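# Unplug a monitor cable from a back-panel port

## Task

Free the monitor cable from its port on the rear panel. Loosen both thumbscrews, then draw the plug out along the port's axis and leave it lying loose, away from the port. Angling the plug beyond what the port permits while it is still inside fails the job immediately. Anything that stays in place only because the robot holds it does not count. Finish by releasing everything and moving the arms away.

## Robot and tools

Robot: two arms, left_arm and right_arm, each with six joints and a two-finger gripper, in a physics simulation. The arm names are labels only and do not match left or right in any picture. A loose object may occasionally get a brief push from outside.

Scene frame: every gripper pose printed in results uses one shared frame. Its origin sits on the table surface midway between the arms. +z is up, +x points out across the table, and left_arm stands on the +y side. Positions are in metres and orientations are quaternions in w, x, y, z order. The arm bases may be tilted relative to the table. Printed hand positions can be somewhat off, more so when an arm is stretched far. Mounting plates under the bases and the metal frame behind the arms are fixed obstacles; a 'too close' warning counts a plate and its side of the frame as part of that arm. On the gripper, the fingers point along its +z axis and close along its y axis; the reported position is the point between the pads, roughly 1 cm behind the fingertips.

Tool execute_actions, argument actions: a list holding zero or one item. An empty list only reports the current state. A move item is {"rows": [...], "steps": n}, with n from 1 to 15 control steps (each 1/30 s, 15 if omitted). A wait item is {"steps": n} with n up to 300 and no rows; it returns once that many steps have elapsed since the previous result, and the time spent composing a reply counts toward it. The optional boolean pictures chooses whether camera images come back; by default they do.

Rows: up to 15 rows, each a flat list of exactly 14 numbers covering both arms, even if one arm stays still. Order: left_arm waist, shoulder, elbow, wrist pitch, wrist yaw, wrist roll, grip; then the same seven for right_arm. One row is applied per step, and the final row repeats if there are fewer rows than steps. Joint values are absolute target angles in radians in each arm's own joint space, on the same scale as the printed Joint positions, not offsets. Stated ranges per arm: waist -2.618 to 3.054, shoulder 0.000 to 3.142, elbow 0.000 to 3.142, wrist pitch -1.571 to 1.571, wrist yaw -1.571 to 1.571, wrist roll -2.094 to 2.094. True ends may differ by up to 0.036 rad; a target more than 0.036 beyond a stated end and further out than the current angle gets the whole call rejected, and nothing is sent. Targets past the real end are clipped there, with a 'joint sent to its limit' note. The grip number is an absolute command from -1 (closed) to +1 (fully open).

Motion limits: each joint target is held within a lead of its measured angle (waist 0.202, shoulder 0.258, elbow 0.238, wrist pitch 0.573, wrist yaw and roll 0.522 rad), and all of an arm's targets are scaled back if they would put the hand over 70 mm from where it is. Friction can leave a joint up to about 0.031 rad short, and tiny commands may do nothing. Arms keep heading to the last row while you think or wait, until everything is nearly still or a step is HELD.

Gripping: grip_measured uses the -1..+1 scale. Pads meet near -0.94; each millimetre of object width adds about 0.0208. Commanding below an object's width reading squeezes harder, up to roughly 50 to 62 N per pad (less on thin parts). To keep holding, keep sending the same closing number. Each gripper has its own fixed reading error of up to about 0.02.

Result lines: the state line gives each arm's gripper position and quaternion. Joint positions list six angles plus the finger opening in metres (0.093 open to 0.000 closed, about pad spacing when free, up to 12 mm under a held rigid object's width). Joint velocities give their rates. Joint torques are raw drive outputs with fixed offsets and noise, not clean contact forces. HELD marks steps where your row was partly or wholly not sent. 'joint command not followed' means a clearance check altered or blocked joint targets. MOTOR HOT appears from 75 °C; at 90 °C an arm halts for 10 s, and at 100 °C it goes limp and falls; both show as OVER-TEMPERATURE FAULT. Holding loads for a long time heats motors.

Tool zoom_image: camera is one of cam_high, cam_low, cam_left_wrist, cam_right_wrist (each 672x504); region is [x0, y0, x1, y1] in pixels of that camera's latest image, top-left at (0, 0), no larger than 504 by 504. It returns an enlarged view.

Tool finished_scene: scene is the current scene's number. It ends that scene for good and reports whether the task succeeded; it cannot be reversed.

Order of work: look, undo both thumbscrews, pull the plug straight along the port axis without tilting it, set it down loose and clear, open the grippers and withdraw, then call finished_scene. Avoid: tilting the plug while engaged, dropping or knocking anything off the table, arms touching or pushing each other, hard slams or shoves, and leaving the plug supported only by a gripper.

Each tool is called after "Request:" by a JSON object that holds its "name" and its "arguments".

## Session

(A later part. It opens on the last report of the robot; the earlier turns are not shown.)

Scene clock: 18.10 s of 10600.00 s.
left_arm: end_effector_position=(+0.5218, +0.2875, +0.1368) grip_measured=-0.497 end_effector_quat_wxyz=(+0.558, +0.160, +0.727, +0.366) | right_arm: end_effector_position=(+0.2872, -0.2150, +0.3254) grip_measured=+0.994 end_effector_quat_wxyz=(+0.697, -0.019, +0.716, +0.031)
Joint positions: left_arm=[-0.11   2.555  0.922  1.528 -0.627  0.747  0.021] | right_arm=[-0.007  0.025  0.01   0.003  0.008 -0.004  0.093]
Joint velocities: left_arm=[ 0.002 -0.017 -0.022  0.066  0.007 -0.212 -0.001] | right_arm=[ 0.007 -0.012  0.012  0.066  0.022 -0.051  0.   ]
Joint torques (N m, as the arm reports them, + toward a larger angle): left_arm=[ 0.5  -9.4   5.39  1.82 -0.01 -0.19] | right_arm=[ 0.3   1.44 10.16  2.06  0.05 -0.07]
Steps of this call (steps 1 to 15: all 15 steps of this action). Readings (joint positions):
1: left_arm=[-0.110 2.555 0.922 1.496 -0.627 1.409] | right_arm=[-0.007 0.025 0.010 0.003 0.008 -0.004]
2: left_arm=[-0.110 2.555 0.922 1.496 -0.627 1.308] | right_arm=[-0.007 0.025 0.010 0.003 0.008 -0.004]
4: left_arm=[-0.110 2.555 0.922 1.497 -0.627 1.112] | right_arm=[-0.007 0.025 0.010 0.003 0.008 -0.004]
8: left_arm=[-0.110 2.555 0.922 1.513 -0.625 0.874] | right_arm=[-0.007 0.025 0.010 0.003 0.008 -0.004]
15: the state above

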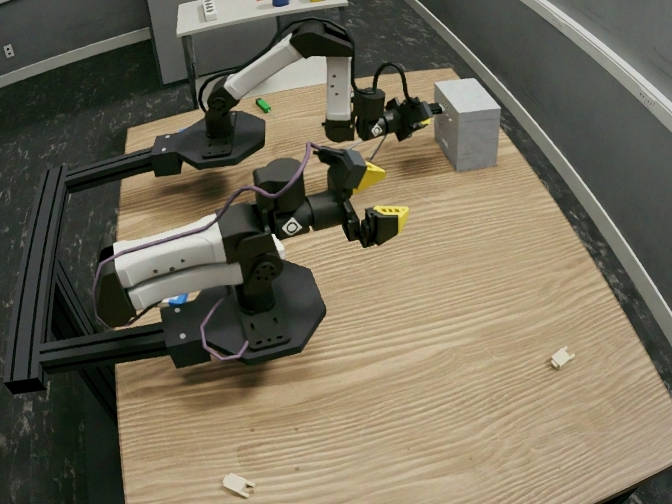

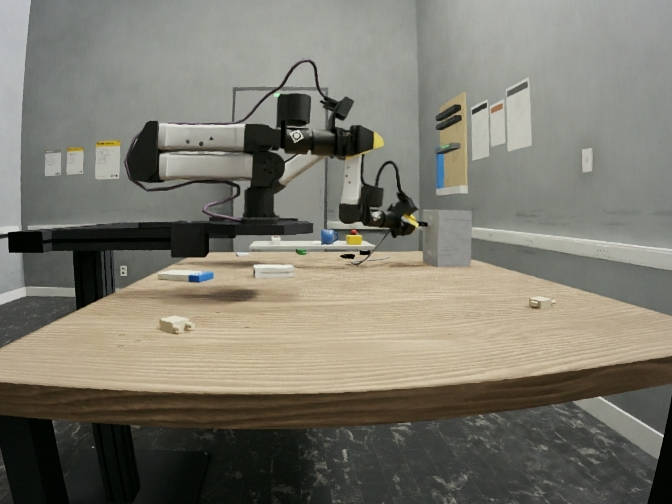

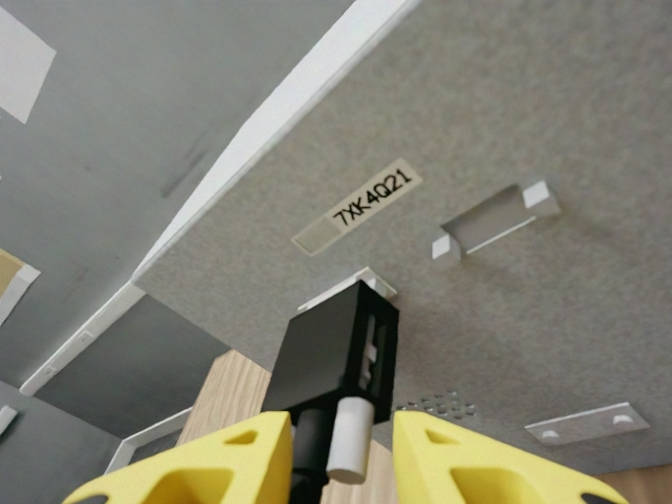

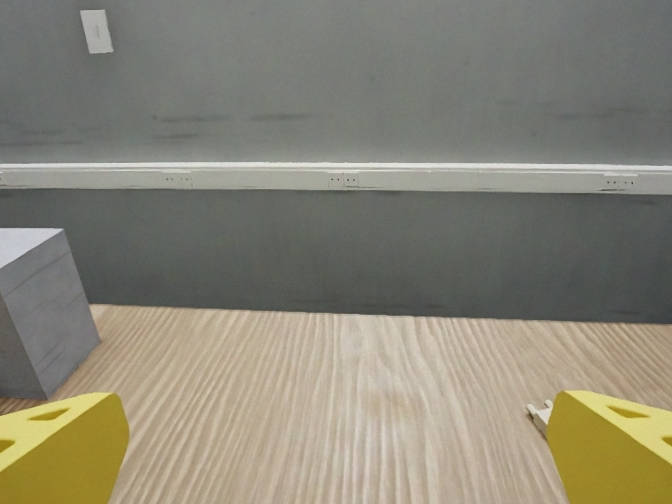

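Lateral position is good; knob height ≈0.1335. Starting strokes.

Request:
{"name": "execute_actions", "arguments": {"actions": [{"rows":[[-0.103,2.57,0.945,1.515,-0.63,2.05,-0.65,0,0.02,0.01,0,0,0,1]]}], "pictures": false}}

Request:
{"name": "execute_actions", "arguments": {"actions": [{"rows":[[-0.103,2.57,0.945,1.515,-0.63,0.4,-0.88,0,0.02,0.01,0,0,0,1]]}], "pictures": false}}

Request:
{"name": "execute_actions", "arguments": {"actions": [{"rows":[[-0.103,2.57,0.945,1.515,-0.63,2.05,-0.65,0,0.02,0.01,0,0,0,1]]}], "pictures": false}}

Request:
{"name": "execute_actions", "arguments": {"actions": [{"rows":[[-0.103,2.57,0.945,1.515,-0.63,0.4,-0.88,0,0.02,0.01,0,0,0,1]]}], "pictures": false}}

Request:
{"name": "execute_actions", "arguments": {"actions": [{"rows":[[-0.103,2.57,0.945,1.515,-0.63,2.05,-0.65,0,0.02,0.01,0,0,0,1]]}], "pictures": false}}

Request:
{"name": "execute_actions", "arguments": {"actions": [{"rows":[[-0.103,2.57,0.945,1.515,-0.63,0.4,-0.88,0,0.02,0.01,0,0,0,1]]}], "pictures": false}}

Request:
{"name": "execute_actions", "arguments": {"actions": [{"rows":[[-0.103,2.57,0.945,1.515,-0.63,2.05,-0.65,0,0.02,0.01,0,0,0,1]]}], "pictures": false}}

Request:
{"name": "execute_actions", "arguments": {"actions": [{"rows":[[-0.103,2.57,0.945,1.515,-0.63,0.4,-0.88,0,0.02,0.01,0,0,0,1]]}], "pictures": false}}

Request:
{"name": "execute_actions", "arguments": {"actions": [{"rows":[[-0.103,2.57,0.945,1.515,-0.63,2.05,-0.65,0,0.02,0.01,0,0,0,1]]}], "pictures": false}}

Request:
{"name": "execute_actions", "arguments": {"actions": [{"rows":[[-0.103,2.57,0.945,1.515,-0.63,0.4,-0.88,0,0.02,0.01,0,0,0,1]]}], "pictures": false}}

Request:
{"name": "execute_actions", "arguments": {"actions": [{"rows":[[-0.103,2.57,0.945,1.515,-0.63,2.05,-0.65,0,0.02,0.01,0,0,0,1]]}], "pictures": false}}

Request:
{"name": "execute_actions", "arguments": {"actions": [{"rows":[[-0.103,2.57,0.945,1.515,-0.63,0.4,-0.88,0,0.02,0.01,0,0,0,1]]}], "pictures": false}}

Request:
{"name": "execute_actions", "arguments": {"actions": [{"rows":[[-0.103,2.57,0.945,1.515,-0.63,2.05,-0.65,0,0.02,0.01,0,0,0,1]]}], "pictures": false}}

Request:
{"name": "execute_actions", "arguments": {"actions": [{"rows":[[-0.103,2.57,0.945,1.515,-0.63,0.4,-0.88,0,0.02,0.01,0,0,0,1]]}], "pictures": false}}

Request:
{"name": "execute_actions", "arguments": {"actions": [{"rows":[[-0.103,2.57,0.945,1.515,-0.63,2.05,-0.65,0,0.02,0.01,0,0,0,1]]}], "pictures": false}}

Request:
{"name": "execute_actions", "arguments": {"actions": [{"rows":[[-0.103,2.57,0.945,1.515,-0.63,0.4,-0.88,0,0.02,0.01,0,0,0,1]]}]}}

Request:
{"name": "execute_actions", "arguments": {"actions": [{"rows":[[-0.103,2.57,0.945,1.515,-0.63,2.05,-0.65,0,0.02,0.01,0,0,0,1]]}]}}

Scene clock: 32.17 s of 10600.00 s.
left_arm: end_effector_position=(+0.5213, +0.2871, +0.1324) grip_measured=-0.647 end_effector_quat_wxyz=(+0.258, +0.542, +0.517, +0.610) | right_arm: end_effector_position=(+0.2872, -0.2150, +0.3254) grip_measured=+0.994 end_effector_quat_wxyz=(+0.697, -0.019, +0.716, +0.031)
Joint positions: left_arm=[-0.11   2.558  0.922  1.513 -0.623  1.92   0.014] | right_arm=[-0.007  0.025  0.01   0.003  0.008 -0.004  0.093]
Joint velocities: left_arm=[-0.007  0.037 -0.007 -0.022  0.007  0.769 -0.   ] | right_arm=[-0.002 -0.017 -0.007 -0.022  0.051 -0.022 -0.001]
Joint torques (N m, as the arm reports them, + toward a larger angle): left_arm=[ 0.54 -9.96  5.2   2.25 -0.22  0.09] | right_arm=[ 0.27  1.33 10.41  2.06  0.   -0.04]
Steps of this call (steps 1 to 30: the robot went on to your last target; steps 31 to 90: nothing new was sent; then 10.57 s passed at rest; steps 91 to 105: all 15 steps of this action). Readings (joint positions):
91: left_arm=[-0.110 2.555 0.922 1.534 -0.628 0.797] | right_arm=[-0.007 0.025 0.010 0.003 0.008 -0.004]
92: left_arm=[-0.110 2.555 0.922 1.532 -0.628 0.897] | right_arm=[-0.007 0.025 0.010 0.003 0.008 -0.004]
94: left_arm=[-0.110 2.555 0.922 1.529 -0.628 1.096] | right_arm=[-0.007 0.025 0.010 0.003 0.008 -0.004]
98: left_arm=[-0.110 2.555 0.922 1.524 -0.628 1.492] | right_arm=[-0.007 0.025 0.010 0.003 0.008 -0.004]
105: the state above

Scene clock: 32.67 s of 10600.00 s.
left_arm: end_effector_position=(+0.5213, +0.2878, +0.1354) grip_measured=-0.871 end_effector_quat_wxyz=(+0.577, +0.119, +0.735, +0.336) | right_arm: end_effector_position=(+0.2872, -0.2150, +0.3254) grip_measured=+0.994 end_effector_quat_wxyz=(+0.697, -0.019, +0.716, +0.031)
Joint positions: left_arm=[-0.111  2.56   0.923  1.53  -0.63   0.636  0.003] | right_arm=[-0.007  0.025  0.01   0.003  0.008 -0.004  0.093]
Joint velocities: left_arm=[-0.007  0.002  0.002  0.095 -0.081 -0.813 -0.001] | right_arm=[ 0.002 -0.017 -0.007 -0.007 -0.081 -0.007 -0.001]
Joint torques (N m, as the arm reports them, + toward a larger angle): left_arm=[ 0.67 -9.72  5.09  1.91  0.03 -1.31] | right_arm=[ 0.33  1.53 10.15  2.13  0.01 -0.04]
Steps of this call (steps 1 to 15: all 15 steps of this action). Readings (joint positions):
1: left_arm=[-0.110 2.559 0.922 1.511 -0.622 1.843] | right_arm=[-0.007 0.025 0.010 0.003 0.008 -0.004]
2: left_arm=[-0.110 2.560 0.923 1.514 -0.621 1.742] | right_arm=[-0.007 0.025 0.010 0.003 0.008 -0.004]
4: left_arm=[-0.110 2.560 0.923 1.517 -0.621 1.543] | right_arm=[-0.007 0.025 0.010 0.003 0.008 -0.004]
8: left_arm=[-0.110 2.560 0.923 1.521 -0.622 1.149] | right_arm=[-0.007 0.025 0.010 0.003 0.008 -0.004]
15: the state above

Scene clock: 33.17 s of 10600.00 s.
left_arm: end_effector_position=(+0.5215, +0.2875, +0.1332) grip_measured=-0.652 end_effector_quat_wxyz=(+0.265, +0.534, +0.523, +0.609) | right_arm: end_effector_position=(+0.2872, -0.2150, +0.3254) grip_measured=+0.994 end_effector_quat_wxyz=(+0.697, -0.019, +0.716, +0.031)
Joint positions: left_arm=[-0.11   2.56   0.924  1.518 -0.627  1.899  0.014] | right_arm=[-0.007  0.025  0.01   0.003  0.008 -0.004  0.093]
Joint velocities: left_arm=[-0.017 -0.022  0.012 -0.095  0.007  0.901  0.001] | right_arm=[ 0.002 -0.007  0.007 -0.037 -0.007 -0.037 -0.   ]
Joint torques (N m, as the arm reports them, + toward a larger angle): left_arm=[ 0.54 -9.71  5.21  2.29 -0.13  0.12] | right_arm=[ 0.29  1.59 10.24  2.07 -0.02  0.03]
Steps of this call (steps 1 to 15: all 15 steps of this action). Readings (joint positions):
1: left_arm=[-0.112 2.560 0.923 1.534 -0.627 0.718] | right_arm=[-0.007 0.025 0.010 0.003 0.008 -0.004]
2: left_arm=[-0.112 2.560 0.924 1.532 -0.627 0.818] | right_arm=[-0.007 0.025 0.010 0.003 0.008 -0.004]
4: left_arm=[-0.110 2.560 0.924 1.529 -0.627 1.017] | right_arm=[-0.007 0.025 0.010 0.003 0.008 -0.004]
8: left_arm=[-0.110 2.560 0.924 1.527 -0.627 1.414] | right_arm=[-0.007 0.025 0.010 0.003 0.008 -0.004]
15: the state above

Scene clock: 33.67 s of 10600.00 s.
left_arm: end_effector_position=(+0.5215, +0.2880, +0.1350) grip_measured=-0.870 end_effector_quat_wxyz=(+0.577, +0.117, +0.736, +0.334) | right_arm: end_effector_position=(+0.2872, -0.2150, +0.3254) grip_measured=+0.994 end_effector_quat_wxyz=(+0.697, -0.019, +0.716, +0.031)
Joint positions: left_arm=[-0.11   2.56   0.924  1.527 -0.63   0.63   0.003] | right_arm=[-0.007  0.025  0.01   0.003  0.008 -0.004  0.093]
Joint velocities: left_arm=[ 0.002  0.012 -0.012  0.081 -0.066 -0.74  -0.001] | right_arm=[ 0.002  0.002 -0.002  0.037  0.022 -0.037 -0.001]
Joint torques (N m, as the arm reports them, + toward a larger angle): left_arm=[ 0.52 -9.87  5.28  1.93 -0.04 -1.34] | right_arm=[ 0.2   1.5  10.15  2.14  0.03 -0.03]
Steps of this call (steps 1 to 15: all 15 steps of this action). Readings (joint positions):
1: left_arm=[-0.110 2.560 0.924 1.514 -0.626 1.822] | right_arm=[-0.007 0.025 0.010 0.003 0.008 -0.004]
2: left_arm=[-0.110 2.560 0.924 1.514 -0.625 1.721] | right_arm=[-0.007 0.025 0.010 0.003 0.008 -0.004]
4: left_arm=[-0.110 2.560 0.924 1.515 -0.625 1.522] | right_arm=[-0.007 0.025 0.010 0.003 0.008 -0.004]
8: left_arm=[-0.110 2.560 0.924 1.518 -0.625 1.128] | right_arm=[-0.007 0.025 0.010 0.003 0.008 -0.004]
15: the state above

Scene clock: 34.17 s of 10600.00 s.
left_arm: end_effector_position=(+0.5219, +0.2876, +0.1336) grip_measured=-0.652 end_effector_quat_wxyz=(+0.266, +0.533, +0.523, +0.609) | right_arm: end_effector_position=(+0.2872, -0.2150, +0.3254) grip_measured=+0.994 end_effector_quat_wxyz=(+0.697, -0.019, +0.716, +0.031)
Joint positions: left_arm=[-0.11   2.56   0.925  1.519 -0.626  1.897  0.014] | right_arm=[-0.007  0.025  0.01   0.003  0.008 -0.004  0.093]
Joint velocities: left_arm=[ 0.012 -0.007 -0.012 -0.051 -0.066  0.916 -0.   ] | right_arm=[-0.002 -0.022  0.017  0.066  0.037  0.007  0.001]
Joint torques (N m, as the arm reports them, + toward a larger angle): left_arm=[ 0.43 -9.81  5.19  2.26 -0.05  0.13] | right_arm=[ 0.41  1.57 10.18  2.12 -0.01 -0.04]
Steps of this call (steps 1 to 15: all 15 steps of this action). Readings (joint positions):
1: left_arm=[-0.111 2.560 0.924 1.534 -0.627 0.713] | right_arm=[-0.007 0.025 0.010 0.003 0.008 -0.004]
2: left_arm=[-0.111 2.560 0.925 1.532 -0.626 0.813] | right_arm=[-0.007 0.025 0.010 0.003 0.008 -0.004]
4: left_arm=[-0.110 2.560 0.925 1.529 -0.626 1.012] | right_arm=[-0.007 0.025 0.010 0.003 0.008 -0.004]
8: left_arm=[-0.110 2.560 0.925 1.527 -0.626 1.409] | right_arm=[-0.007 0.025 0.010 0.003 0.008 -0.004]
15: the state above

Scene clock: 34.67 s of 10600.00 s.
left_arm: end_effector_position=(+0.5218, +0.2884, +0.1350) grip_measured=-0.870 end_effector_quat_wxyz=(+0.577, +0.115, +0.736, +0.334) | right_arm: end_effector_position=(+0.2872, -0.2150, +0.3254) grip_measured=+0.994 end_effector_quat_wxyz=(+0.697, -0.019, +0.716, +0.031)
Joint positions: left_arm=[-0.11   2.56   0.925  1.526 -0.632  0.626  0.003] | right_arm=[-0.007  0.025  0.01   0.003  0.008 -0.004  0.093]
Joint velocities: left_arm=[ 0.007 -0.012  0.012  0.066 -0.037 -0.799 -0.   ] | right_arm=[-0.007  0.002  0.002 -0.037  0.007 -0.022 -0.   ]
Joint torques (N m, as the arm reports them, + toward a larger angle): left_arm=[ 0.6  -9.79  5.01  1.96 -0.02 -1.26] | right_arm=[ 0.33  1.62 10.13  2.09  0.06 -0.07]
Steps of this call (steps 1 to 15: all 15 steps of this action). Readings (joint positions):
1: left_arm=[-0.110 2.560 0.925 1.516 -0.626 1.820] | right_arm=[-0.007 0.025 0.010 0.003 0.008 -0.004]
2: left_arm=[-0.110 2.560 0.925 1.515 -0.626 1.719] | right_arm=[-0.007 0.025 0.010 0.003 0.008 -0.004]
4: left_arm=[-0.110 2.560 0.925 1.515 -0.625 1.521] | right_arm=[-0.007 0.025 0.010 0.003 0.008 -0.004]
8: left_arm=[-0.110 2.560 0.925 1.516 -0.625 1.126] | right_arm=[-0.007 0.025 0.010 0.003 0.008 -0.004]
15: the state above

Scene clock: 35.17 s of 10600.00 s.
left_arm: end_effector_position=(+0.5221, +0.2879, +0.1337) grip_measured=-0.652 end_effector_quat_wxyz=(+0.266, +0.532, +0.524, +0.609) | right_arm: end_effector_position=(+0.2872, -0.2150, +0.3254) grip_measured=+0.994 end_effector_quat_wxyz=(+0.697, -0.019, +0.716, +0.031)
Joint positions: left_arm=[-0.109  2.56   0.926  1.519 -0.627  1.896  0.014] | right_arm=[-0.007  0.025  0.01   0.003  0.008 -0.004  0.093]
Joint velocities: left_arm=[ 0.012 -0.017  0.012 -0.066  0.022  1.004  0.   ] | right_arm=[ 0.007 -0.007 -0.002 -0.066 -0.066 -0.007 -0.   ]
Joint torques (N m, as the arm reports them, + toward a larger angle): left_arm=[ 0.42 -9.76  4.9   2.25 -0.12  0.09] | right_arm=[ 0.24  1.64 10.25  2.08  0.07 -0.07]
Steps of this call (steps 1 to 15: all 15 steps of this action). Readings (joint positions):
1: left_arm=[-0.111 2.560 0.925 1.531 -0.628 0.709] | right_arm=[-0.007 0.025 0.010 0.003 0.008 -0.004]
2: left_arm=[-0.111 2.560 0.926 1.531 -0.627 0.809] | right_arm=[-0.007 0.025 0.010 0.003 0.008 -0.004]
4: left_arm=[-0.109 2.560 0.926 1.528 -0.627 1.008] | right_arm=[-0.007 0.025 0.010 0.003 0.008 -0.004]
8: left_arm=[-0.109 2.560 0.926 1.526 -0.627 1.405] | right_arm=[-0.007 0.025 0.010 0.003 0.008 -0.004]
15: the state above

Scene clock: 35.67 s of 10600.00 s.
left_arm: end_effector_position=(+0.5219, +0.2888, +0.1348) grip_measured=-0.870 end_effector_quat_wxyz=(+0.577, +0.113, +0.737, +0.334) | right_arm: end_effector_position=(+0.2872, -0.2150, +0.3254) grip_measured=+0.994 end_effector_quat_wxyz=(+0.697, -0.019, +0.716, +0.031)
Joint positions: left_arm=[-0.109  2.56   0.926  1.524 -0.633  0.623  0.003] | right_arm=[-0.007  0.025  0.01   0.003  0.008 -0.004  0.093]
Joint velocities: left_arm=[-0.007 -0.002  0.007  0.11  -0.066 -0.696  0.   ] | right_arm=[-0.007 -0.002 -0.012 -0.007 -0.007  0.007 -0.001]
Joint torques (N m, as the arm reports them, + toward a larger angle): left_arm=[ 0.45 -9.75  5.09  2.06 -0.03 -1.26] | right_arm=[ 0.47  1.6  10.16  2.12 -0.01  0.01]
Steps of this call (steps 1 to 15: all 15 steps of this action). Readings (joint positions):
1: left_arm=[-0.109 2.560 0.926 1.515 -0.627 1.819] | right_arm=[-0.007 0.025 0.010 0.003 0.008 -0.004]
2: left_arm=[-0.109 2.560 0.926 1.515 -0.627 1.718] | right_arm=[-0.007 0.025 0.010 0.003 0.008 -0.004]
4: left_arm=[-0.109 2.560 0.926 1.514 -0.627 1.519] | right_arm=[-0.007 0.025 0.010 0.003 0.008 -0.004]
8: left_arm=[-0.109 2.560 0.926 1.515 -0.627 1.124] | right_arm=[-0.007 0.025 0.010 0.003 0.008 -0.004]
15: the state above

Scene clock: 36.17 s of 10600.00 s.
left_arm: end_effector_position=(+0.5221, +0.2879, +0.1338) grip_measured=-0.652 end_effector_quat_wxyz=(+0.266, +0.532, +0.524, +0.609) | right_arm: end_effector_position=(+0.2872, -0.2150, +0.3254) grip_measured=+0.994 end_effector_quat_wxyz=(+0.697, -0.019, +0.716, +0.031)
Joint positions: left_arm=[-0.109  2.56   0.926  1.519 -0.628  1.895  0.014] | right_arm=[-0.007  0.025  0.01   0.003  0.008 -0.004  0.093]
Joint velocities: left_arm=[-0.017  0.002 -0.022 -0.066 -0.066  0.945  0.001] | right_arm=[-0.012  0.002  0.002 -0.051 -0.007 -0.066 -0.001]
Joint torques (N m, as the arm reports them, + toward a larger angle): left_arm=[ 0.54 -9.84  4.89  2.21 -0.07  0.1 ] | right_arm=[ 0.38  1.52 10.16  2.11  0.02 -0.05]
Steps of this call (steps 1 to 15: all 15 steps of this action). Readings (joint positions):
1: left_arm=[-0.111 2.560 0.926 1.529 -0.630 0.705] | right_arm=[-0.007 0.025 0.010 0.003 0.008 -0.004]
2: left_arm=[-0.111 2.560 0.926 1.530 -0.628 0.806] | right_arm=[-0.007 0.025 0.010 0.003 0.008 -0.004]
4: left_arm=[-0.110 2.560 0.926 1.527 -0.628 1.004] | right_arm=[-0.007 0.025 0.010 0.003 0.008 -0.004]
8: left_arm=[-0.109 2.560 0.926 1.526 -0.628 1.402] | right_arm=[-0.007 0.025 0.010 0.003 0.008 -0.004]
15: the state above

Scene clock: 36.67 s of 10600.00 s.
left_arm: end_effector_position=(+0.5218, +0.2889, +0.1347) grip_measured=-0.870 end_effector_quat_wxyz=(+0.577, +0.112, +0.737, +0.333) | right_arm: end_effector_position=(+0.2872, -0.2150, +0.3254) grip_measured=+0.994 end_effector_quat_wxyz=(+0.697, -0.019, +0.716, +0.031)
Joint positions: left_arm=[-0.109  2.56   0.926  1.523 -0.634  0.619  0.003] | right_arm=[-0.007  0.025  0.01   0.003  0.008 -0.004  0.093]
Joint velocities: left_arm=[-0.002 -0.012 -0.007  0.022  0.007 -0.842 -0.   ] | right_arm=[-0.012 -0.002 -0.017 -0.022 -0.037  0.022 -0.   ]
Joint torques (N m, as the arm reports them, + toward a larger angle): left_arm=[ 0.49 -9.74  5.05  2.06 -0.02 -1.18] | right_arm=[ 0.23  1.58 10.11  2.1   0.    0.01]
Steps of this call (steps 1 to 15: all 15 steps of this action). Readings (joint positions):
1: left_arm=[-0.109 2.560 0.926 1.516 -0.628 1.818] | right_arm=[-0.007 0.025 0.010 0.003 0.008 -0.004]
2: left_arm=[-0.109 2.560 0.926 1.515 -0.628 1.717] | right_arm=[-0.007 0.025 0.010 0.003 0.008 -0.004]
4: left_arm=[-0.109 2.560 0.926 1.514 -0.627 1.518] | right_arm=[-0.007 0.025 0.010 0.003 0.008 -0.004]
8: left_arm=[-0.109 2.560 0.926 1.515 -0.627 1.123] | right_arm=[-0.007 0.025 0.010 0.003 0.008 -0.004]
15: the state above

Scene clock: 37.17 s of 10600.00 s.
left_arm: end_effector_position=(+0.5220, +0.2879, +0.1337) grip_measured=-0.652 end_effector_quat_wxyz=(+0.266, +0.531, +0.525, +0.609) | right_arm: end_effector_position=(+0.2872, -0.2150, +0.3254) grip_measured=+0.994 end_effector_quat_wxyz=(+0.697, -0.019, +0.716, +0.031)
Joint positions: left_arm=[-0.11   2.56   0.926  1.519 -0.628  1.894  0.014] | right_arm=[-0.007  0.025  0.01   0.003  0.008 -0.004  0.093]
Joint velocities: left_arm=[ 0.007 -0.007  0.002 -0.125  0.081  0.945 -0.001] | right_arm=[ 0.017 -0.012 -0.002  0.007 -0.007 -0.022  0.   ]
Joint torques (N m, as the arm reports them, + toward a larger angle): left_arm=[ 0.57 -9.79  5.03  2.18 -0.08  0.12] | right_arm=[ 0.32  1.56 10.01  2.04 -0.01 -0.03]
Steps of this call (steps 1 to 15: all 15 steps of this action). Readings (joint positions):
1: left_arm=[-0.111 2.560 0.926 1.528 -0.631 0.701] | right_arm=[-0.007 0.025 0.010 0.003 0.008 -0.004]
2: left_arm=[-0.111 2.560 0.926 1.529 -0.628 0.801] | right_arm=[-0.007 0.025 0.010 0.003 0.008 -0.004]
4: left_arm=[-0.110 2.560 0.926 1.526 -0.628 1.000] | right_arm=[-0.007 0.025 0.010 0.003 0.008 -0.004]
8: left_arm=[-0.110 2.560 0.926 1.525 -0.628 1.397] | right_arm=[-0.007 0.025 0.010 0.003 0.008 -0.004]
15: the state above

Scene clock: 37.67 s of 10600.00 s.
left_arm: end_effector_position=(+0.5217, +0.2889, +0.1347) grip_measured=-0.870 end_effector_quat_wxyz=(+0.578, +0.110, +0.737, +0.332) | right_arm: end_effector_position=(+0.2872, -0.2150, +0.3254) grip_measured=+0.994 end_effector_quat_wxyz=(+0.697, -0.019, +0.716, +0.031)
Joint positions: left_arm=[-0.11   2.56   0.926  1.523 -0.635  0.616  0.003] | right_arm=[-0.007  0.025  0.01   0.003  0.008 -0.004  0.093]
Joint velocities: left_arm=[-0.007 -0.012 -0.012 -0.007  0.051 -0.857 -0.001] | right_arm=[-0.007 -0.007 -0.012  0.051 -0.022  0.037 -0.001]
Joint torques (N m, as the arm reports them, + toward a larger angle): left_arm=[ 0.52 -9.77  4.93  2.01  0.04 -1.02] | right_arm=[0.17 1.52 9.94 2.05 0.   0.01]
Steps of this call (steps 1 to 15: all 15 steps of this action). Readings (joint positions):
1: left_arm=[-0.110 2.560 0.926 1.515 -0.628 1.817] | right_arm=[-0.007 0.025 0.010 0.003 0.008 -0.004]
2: left_arm=[-0.110 2.560 0.926 1.515 -0.628 1.716] | right_arm=[-0.007 0.025 0.010 0.003 0.008 -0.004]
4: left_arm=[-0.110 2.560 0.926 1.514 -0.628 1.517] | right_arm=[-0.007 0.025 0.010 0.003 0.008 -0.004]
8: left_arm=[-0.110 2.560 0.926 1.515 -0.627 1.122] | right_arm=[-0.007 0.025 0.010 0.003 0.008 -0.004]
15: the state above

Scene clock: 38.17 s of 10600.00 s.
left_arm: end_effector_position=(+0.5220, +0.2882, +0.1337) grip_measured=-0.652 end_effector_quat_wxyz=(+0.267, +0.531, +0.526, +0.609) | right_arm: end_effector_position=(+0.2872, -0.2150, +0.3254) grip_measured=+0.994 end_effector_quat_wxyz=(+0.697, -0.019, +0.716, +0.031)
Joint positions: left_arm=[-0.109  2.56   0.926  1.519 -0.629  1.892  0.014] | right_arm=[-0.007  0.025  0.01   0.003  0.008 -0.004  0.093]
Joint velocities: left_arm=[ 0.012  0.007  0.012 -0.007  0.007  0.974  0.   ] | right_arm=[ 0.007 -0.007  0.012  0.051 -0.095 -0.037  0.   ]
Joint torques (N m, as the arm reports them, + toward a larger angle): left_arm=[ 0.6  -9.68  4.97  2.21 -0.08  0.11] | right_arm=[0.19 1.46 9.95 2.15 0.03 0.03]
Steps of this call (steps 1 to 15: all 15 steps of this action). Readings (joint positions):
1: left_arm=[-0.111 2.560 0.926 1.528 -0.632 0.697] | right_arm=[-0.007 0.025 0.010 0.003 0.008 -0.004]
2: left_arm=[-0.111 2.560 0.926 1.528 -0.629 0.797] | right_arm=[-0.007 0.025 0.010 0.003 0.008 -0.004]
4: left_arm=[-0.110 2.560 0.926 1.526 -0.629 0.996] | right_arm=[-0.007 0.025 0.010 0.003 0.008 -0.004]
8: left_arm=[-0.109 2.560 0.926 1.525 -0.629 1.393] | right_arm=[-0.007 0.025 0.010 0.003 0.008 -0.004]
15: the state above

Scene clock: 38.67 s of 10600.00 s.
left_arm: end_effector_position=(+0.5217, +0.2891, +0.1348) grip_measured=-0.870 end_effector_quat_wxyz=(+0.578, +0.109, +0.737, +0.331) | right_arm: end_effector_position=(+0.2872, -0.2150, +0.3254) grip_measured=+0.994 end_effector_quat_wxyz=(+0.697, -0.019, +0.716, +0.031)
Joint positions: left_arm=[-0.11   2.56   0.926  1.524 -0.636  0.612  0.003] | right_arm=[-0.007  0.025  0.01   0.003  0.008 -0.004  0.093]
Joint velocities: left_arm=[-0.037 -0.007 -0.002  0.081  0.007 -0.872  0.   ] | right_arm=[ 0.022 -0.027 -0.012 -0.066  0.022 -0.066 -0.   ]
Joint torques (N m, as the arm reports them, + toward a larger angle): left_arm=[ 0.67 -9.65  4.92  2.02  0.06 -0.98] | right_arm=[ 0.39  1.48 10.18  2.12  0.01  0.01]
Steps of this call (steps 1 to 15: all 15 steps of this action). Readings (joint positions):
1: left_arm=[-0.109 2.560 0.926 1.515 -0.629 1.815] | right_arm=[-0.007 0.025 0.010 0.003 0.008 -0.004]
2: left_arm=[-0.109 2.560 0.926 1.515 -0.628 1.714] | right_arm=[-0.007 0.025 0.010 0.003 0.008 -0.004]
4: left_arm=[-0.109 2.560 0.926 1.514 -0.628 1.515] | right_arm=[-0.007 0.025 0.010 0.003 0.008 -0.004]
8: left_arm=[-0.109 2.560 0.926 1.515 -0.627 1.120] | right_arm=[-0.007 0.025 0.010 0.003 0.008 -0.004]
15: the state above

Scene clock: 39.17 s of 10600.00 s.
left_arm: end_effector_position=(+0.5219, +0.2880, +0.1336) grip_measured=-0.652 end_effector_quat_wxyz=(+0.267, +0.530, +0.526, +0.609) | right_arm: end_effector_position=(+0.2872, -0.2150, +0.3254) grip_measured=+0.994 end_effector_quat_wxyz=(+0.697, -0.019, +0.716, +0.031)
Joint positions: left_arm=[-0.11   2.56   0.926  1.518 -0.63   1.891  0.014] | right_arm=[-0.007  0.025  0.01   0.003  0.008 -0.004  0.093]
Joint velocities: left_arm=[-0.007  0.002 -0.007 -0.095  0.125  1.062  0.001] | right_arm=[ 0.017 -0.022 -0.007 -0.007 -0.007 -0.022 -0.001]
Joint torques (N m, as the arm reports them, + toward a larger angle): left_arm=[ 0.55 -9.88  4.89  2.23 -0.05  0.08] | right_arm=[ 0.16  1.75 10.16  2.14  0.05 -0.01]
Steps of this call (steps 1 to 15: all 15 steps of this action). Readings (joint positions):
1: left_arm=[-0.111 2.560 0.926 1.527 -0.634 0.693] | right_arm=[-0.007 0.025 0.010 0.003 0.008 -0.004]
2: left_arm=[-0.111 2.560 0.926 1.527 -0.630 0.793] | right_arm=[-0.007 0.025 0.010 0.003 0.008 -0.004]
4: left_arm=[-0.110 2.560 0.926 1.525 -0.630 0.992] | right_arm=[-0.007 0.025 0.010 0.003 0.008 -0.004]
8: left_arm=[-0.110 2.560 0.926 1.524 -0.630 1.389] | right_arm=[-0.007 0.025 0.010 0.003 0.008 -0.004]
15: the state above

Scene clock: 39.67 s of 10600.00 s.
left_arm: end_effector_position=(+0.5215, +0.2892, +0.1348) grip_measured=-0.870 end_effector_quat_wxyz=(+0.579, +0.107, +0.738, +0.331) | right_arm: end_effector_position=(+0.2872, -0.2150, +0.3254) grip_measured=+0.994 end_effector_quat_wxyz=(+0.697, -0.019, +0.716, +0.031)
Joint positions: left_arm=[-0.11   2.56   0.926  1.524 -0.638  0.608  0.003] | right_arm=[-0.007  0.025  0.01   0.003  0.008 -0.004  0.093]
Joint velocities: left_arm=[-0.032  0.012 -0.002  0.022 -0.007 -0.872  0.001] | right_arm=[ 0.012 -0.007 -0.002  0.051 -0.022  0.007  0.   ]
Joint torques (N m, as the arm reports them, + toward a larger angle): left_arm=[ 0.69 -9.74  4.93  1.97  0.1  -0.89] | right_arm=[ 0.22  1.6   9.98  2.11  0.   -0.02]
Steps of this call (steps 1 to 15: all 15 steps of this action). Readings (joint positions):
1: left_arm=[-0.110 2.560 0.926 1.515 -0.630 1.814] | right_arm=[-0.007 0.025 0.010 0.003 0.008 -0.004]
2: left_arm=[-0.110 2.560 0.926 1.514 -0.629 1.713] | right_arm=[-0.007 0.025 0.010 0.003 0.008 -0.004]
4: left_arm=[-0.110 2.560 0.926 1.514 -0.628 1.514] | right_arm=[-0.007 0.025 0.010 0.003 0.008 -0.004]
8: left_arm=[-0.110 2.560 0.926 1.515 -0.628 1.119] | right_arm=[-0.007 0.025 0.010 0.003 0.008 -0.004]
15: the state above

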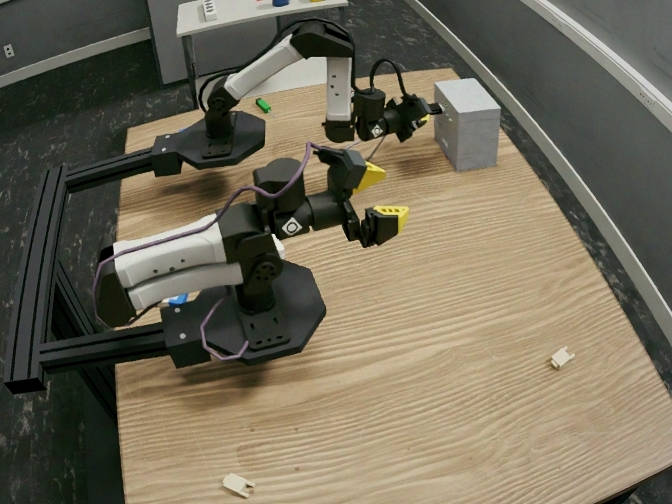

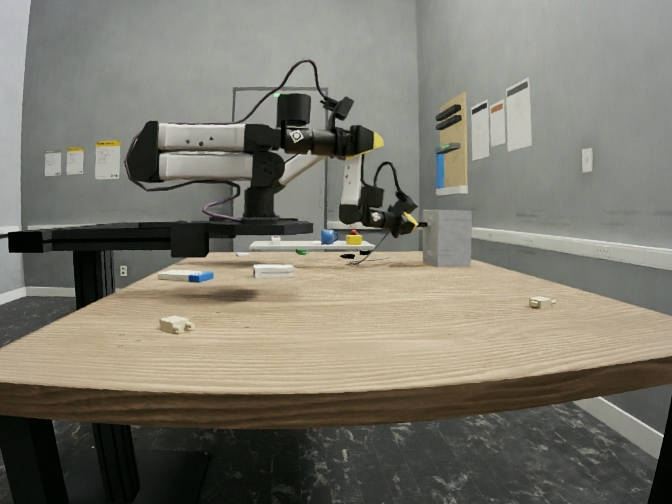

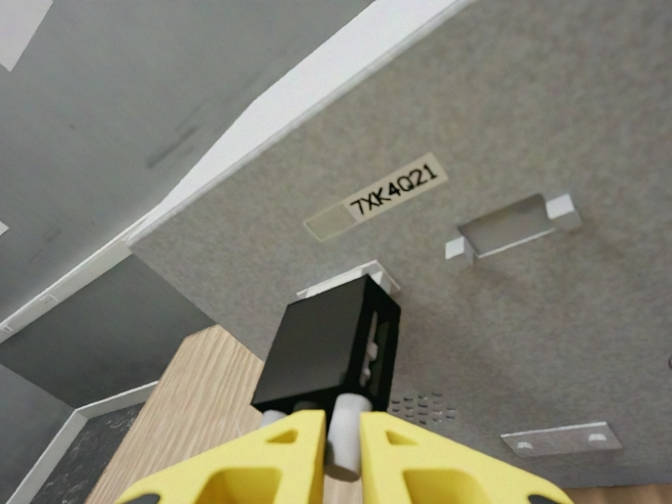

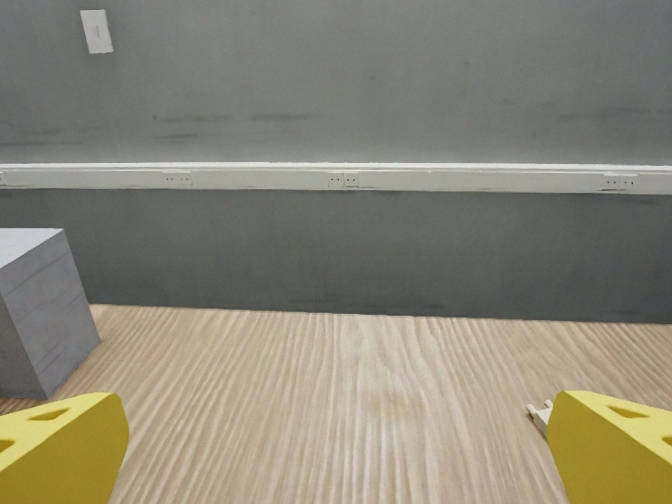

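Scene clock: 40.17 s of 10600.00 s.
left_arm: end_effector_position=(+0.5219, +0.2881, +0.1337) grip_measured=-0.652 end_effector_quat_wxyz=(+0.267, +0.530, +0.526, +0.609) | right_arm: end_effector_position=(+0.2872, -0.2150, +0.3254) grip_measured=+0.994 end_effector_quat_wxyz=(+0.697, -0.019, +0.716, +0.031)
Joint positions: left_arm=[-0.11   2.56   0.926  1.519 -0.63   1.889  0.014] | right_arm=[-0.007  0.025  0.01   0.003  0.008 -0.004  0.093]
Joint velocities: left_arm=[-0.002 -0.007  0.012 -0.051  0.007  1.004  0.001] | right_arm=[ 0.007 -0.017 -0.012  0.022  0.037 -0.007  0.   ]
Joint torques (N m, as the arm reports them, + toward a larger angle): left_arm=[ 0.36 -9.9   4.88  2.21 -0.04  0.12] | right_arm=[ 0.36  1.67 10.07  2.13  0.05 -0.02]
Steps of this call (steps 1 to 15: all 15 steps of this action). Readings (joint positions):
1: left_arm=[-0.111 2.560 0.926 1.527 -0.636 0.689] | right_arm=[-0.007 0.025 0.010 0.003 0.008 -0.004]
2: left_arm=[-0.112 2.560 0.926 1.527 -0.631 0.789] | right_arm=[-0.007 0.025 0.010 0.003 0.008 -0.004]
4: left_arm=[-0.110 2.560 0.926 1.525 -0.631 0.987] | right_arm=[-0.007 0.025 0.010 0.003 0.008 -0.004]
8: left_arm=[-0.110 2.560 0.926 1.524 -0.631 1.385] | right_arm=[-0.007 0.025 0.010 0.003 0.008 -0.004]
15: the state above

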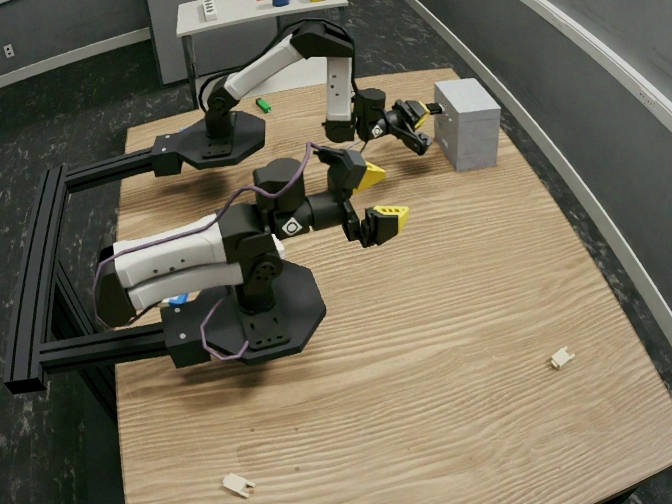

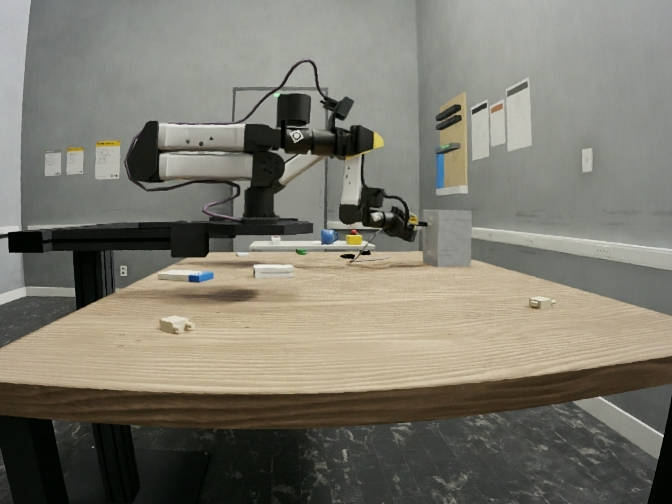

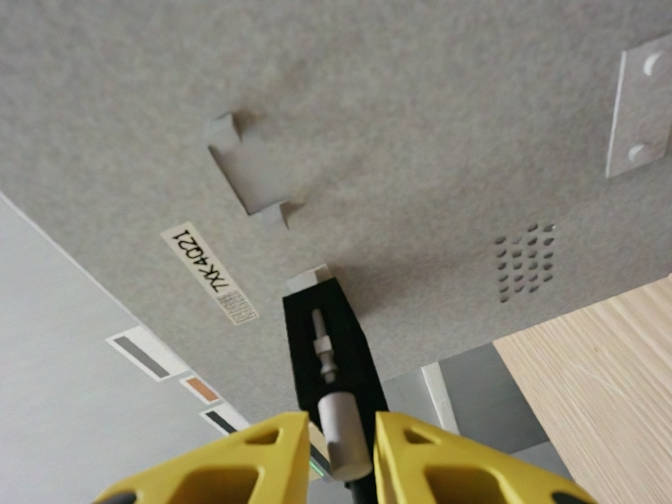

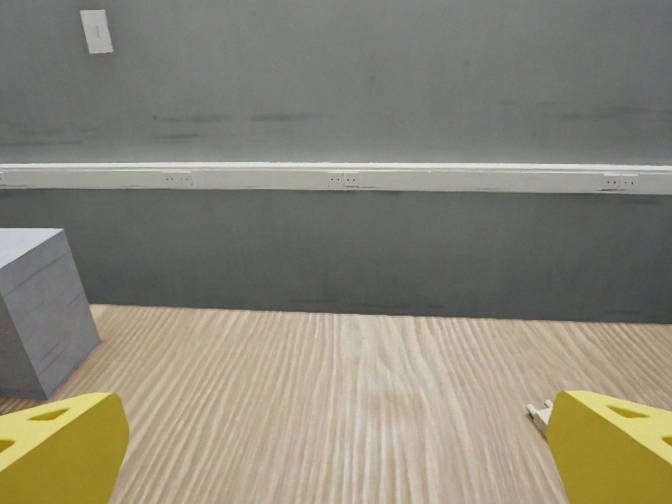

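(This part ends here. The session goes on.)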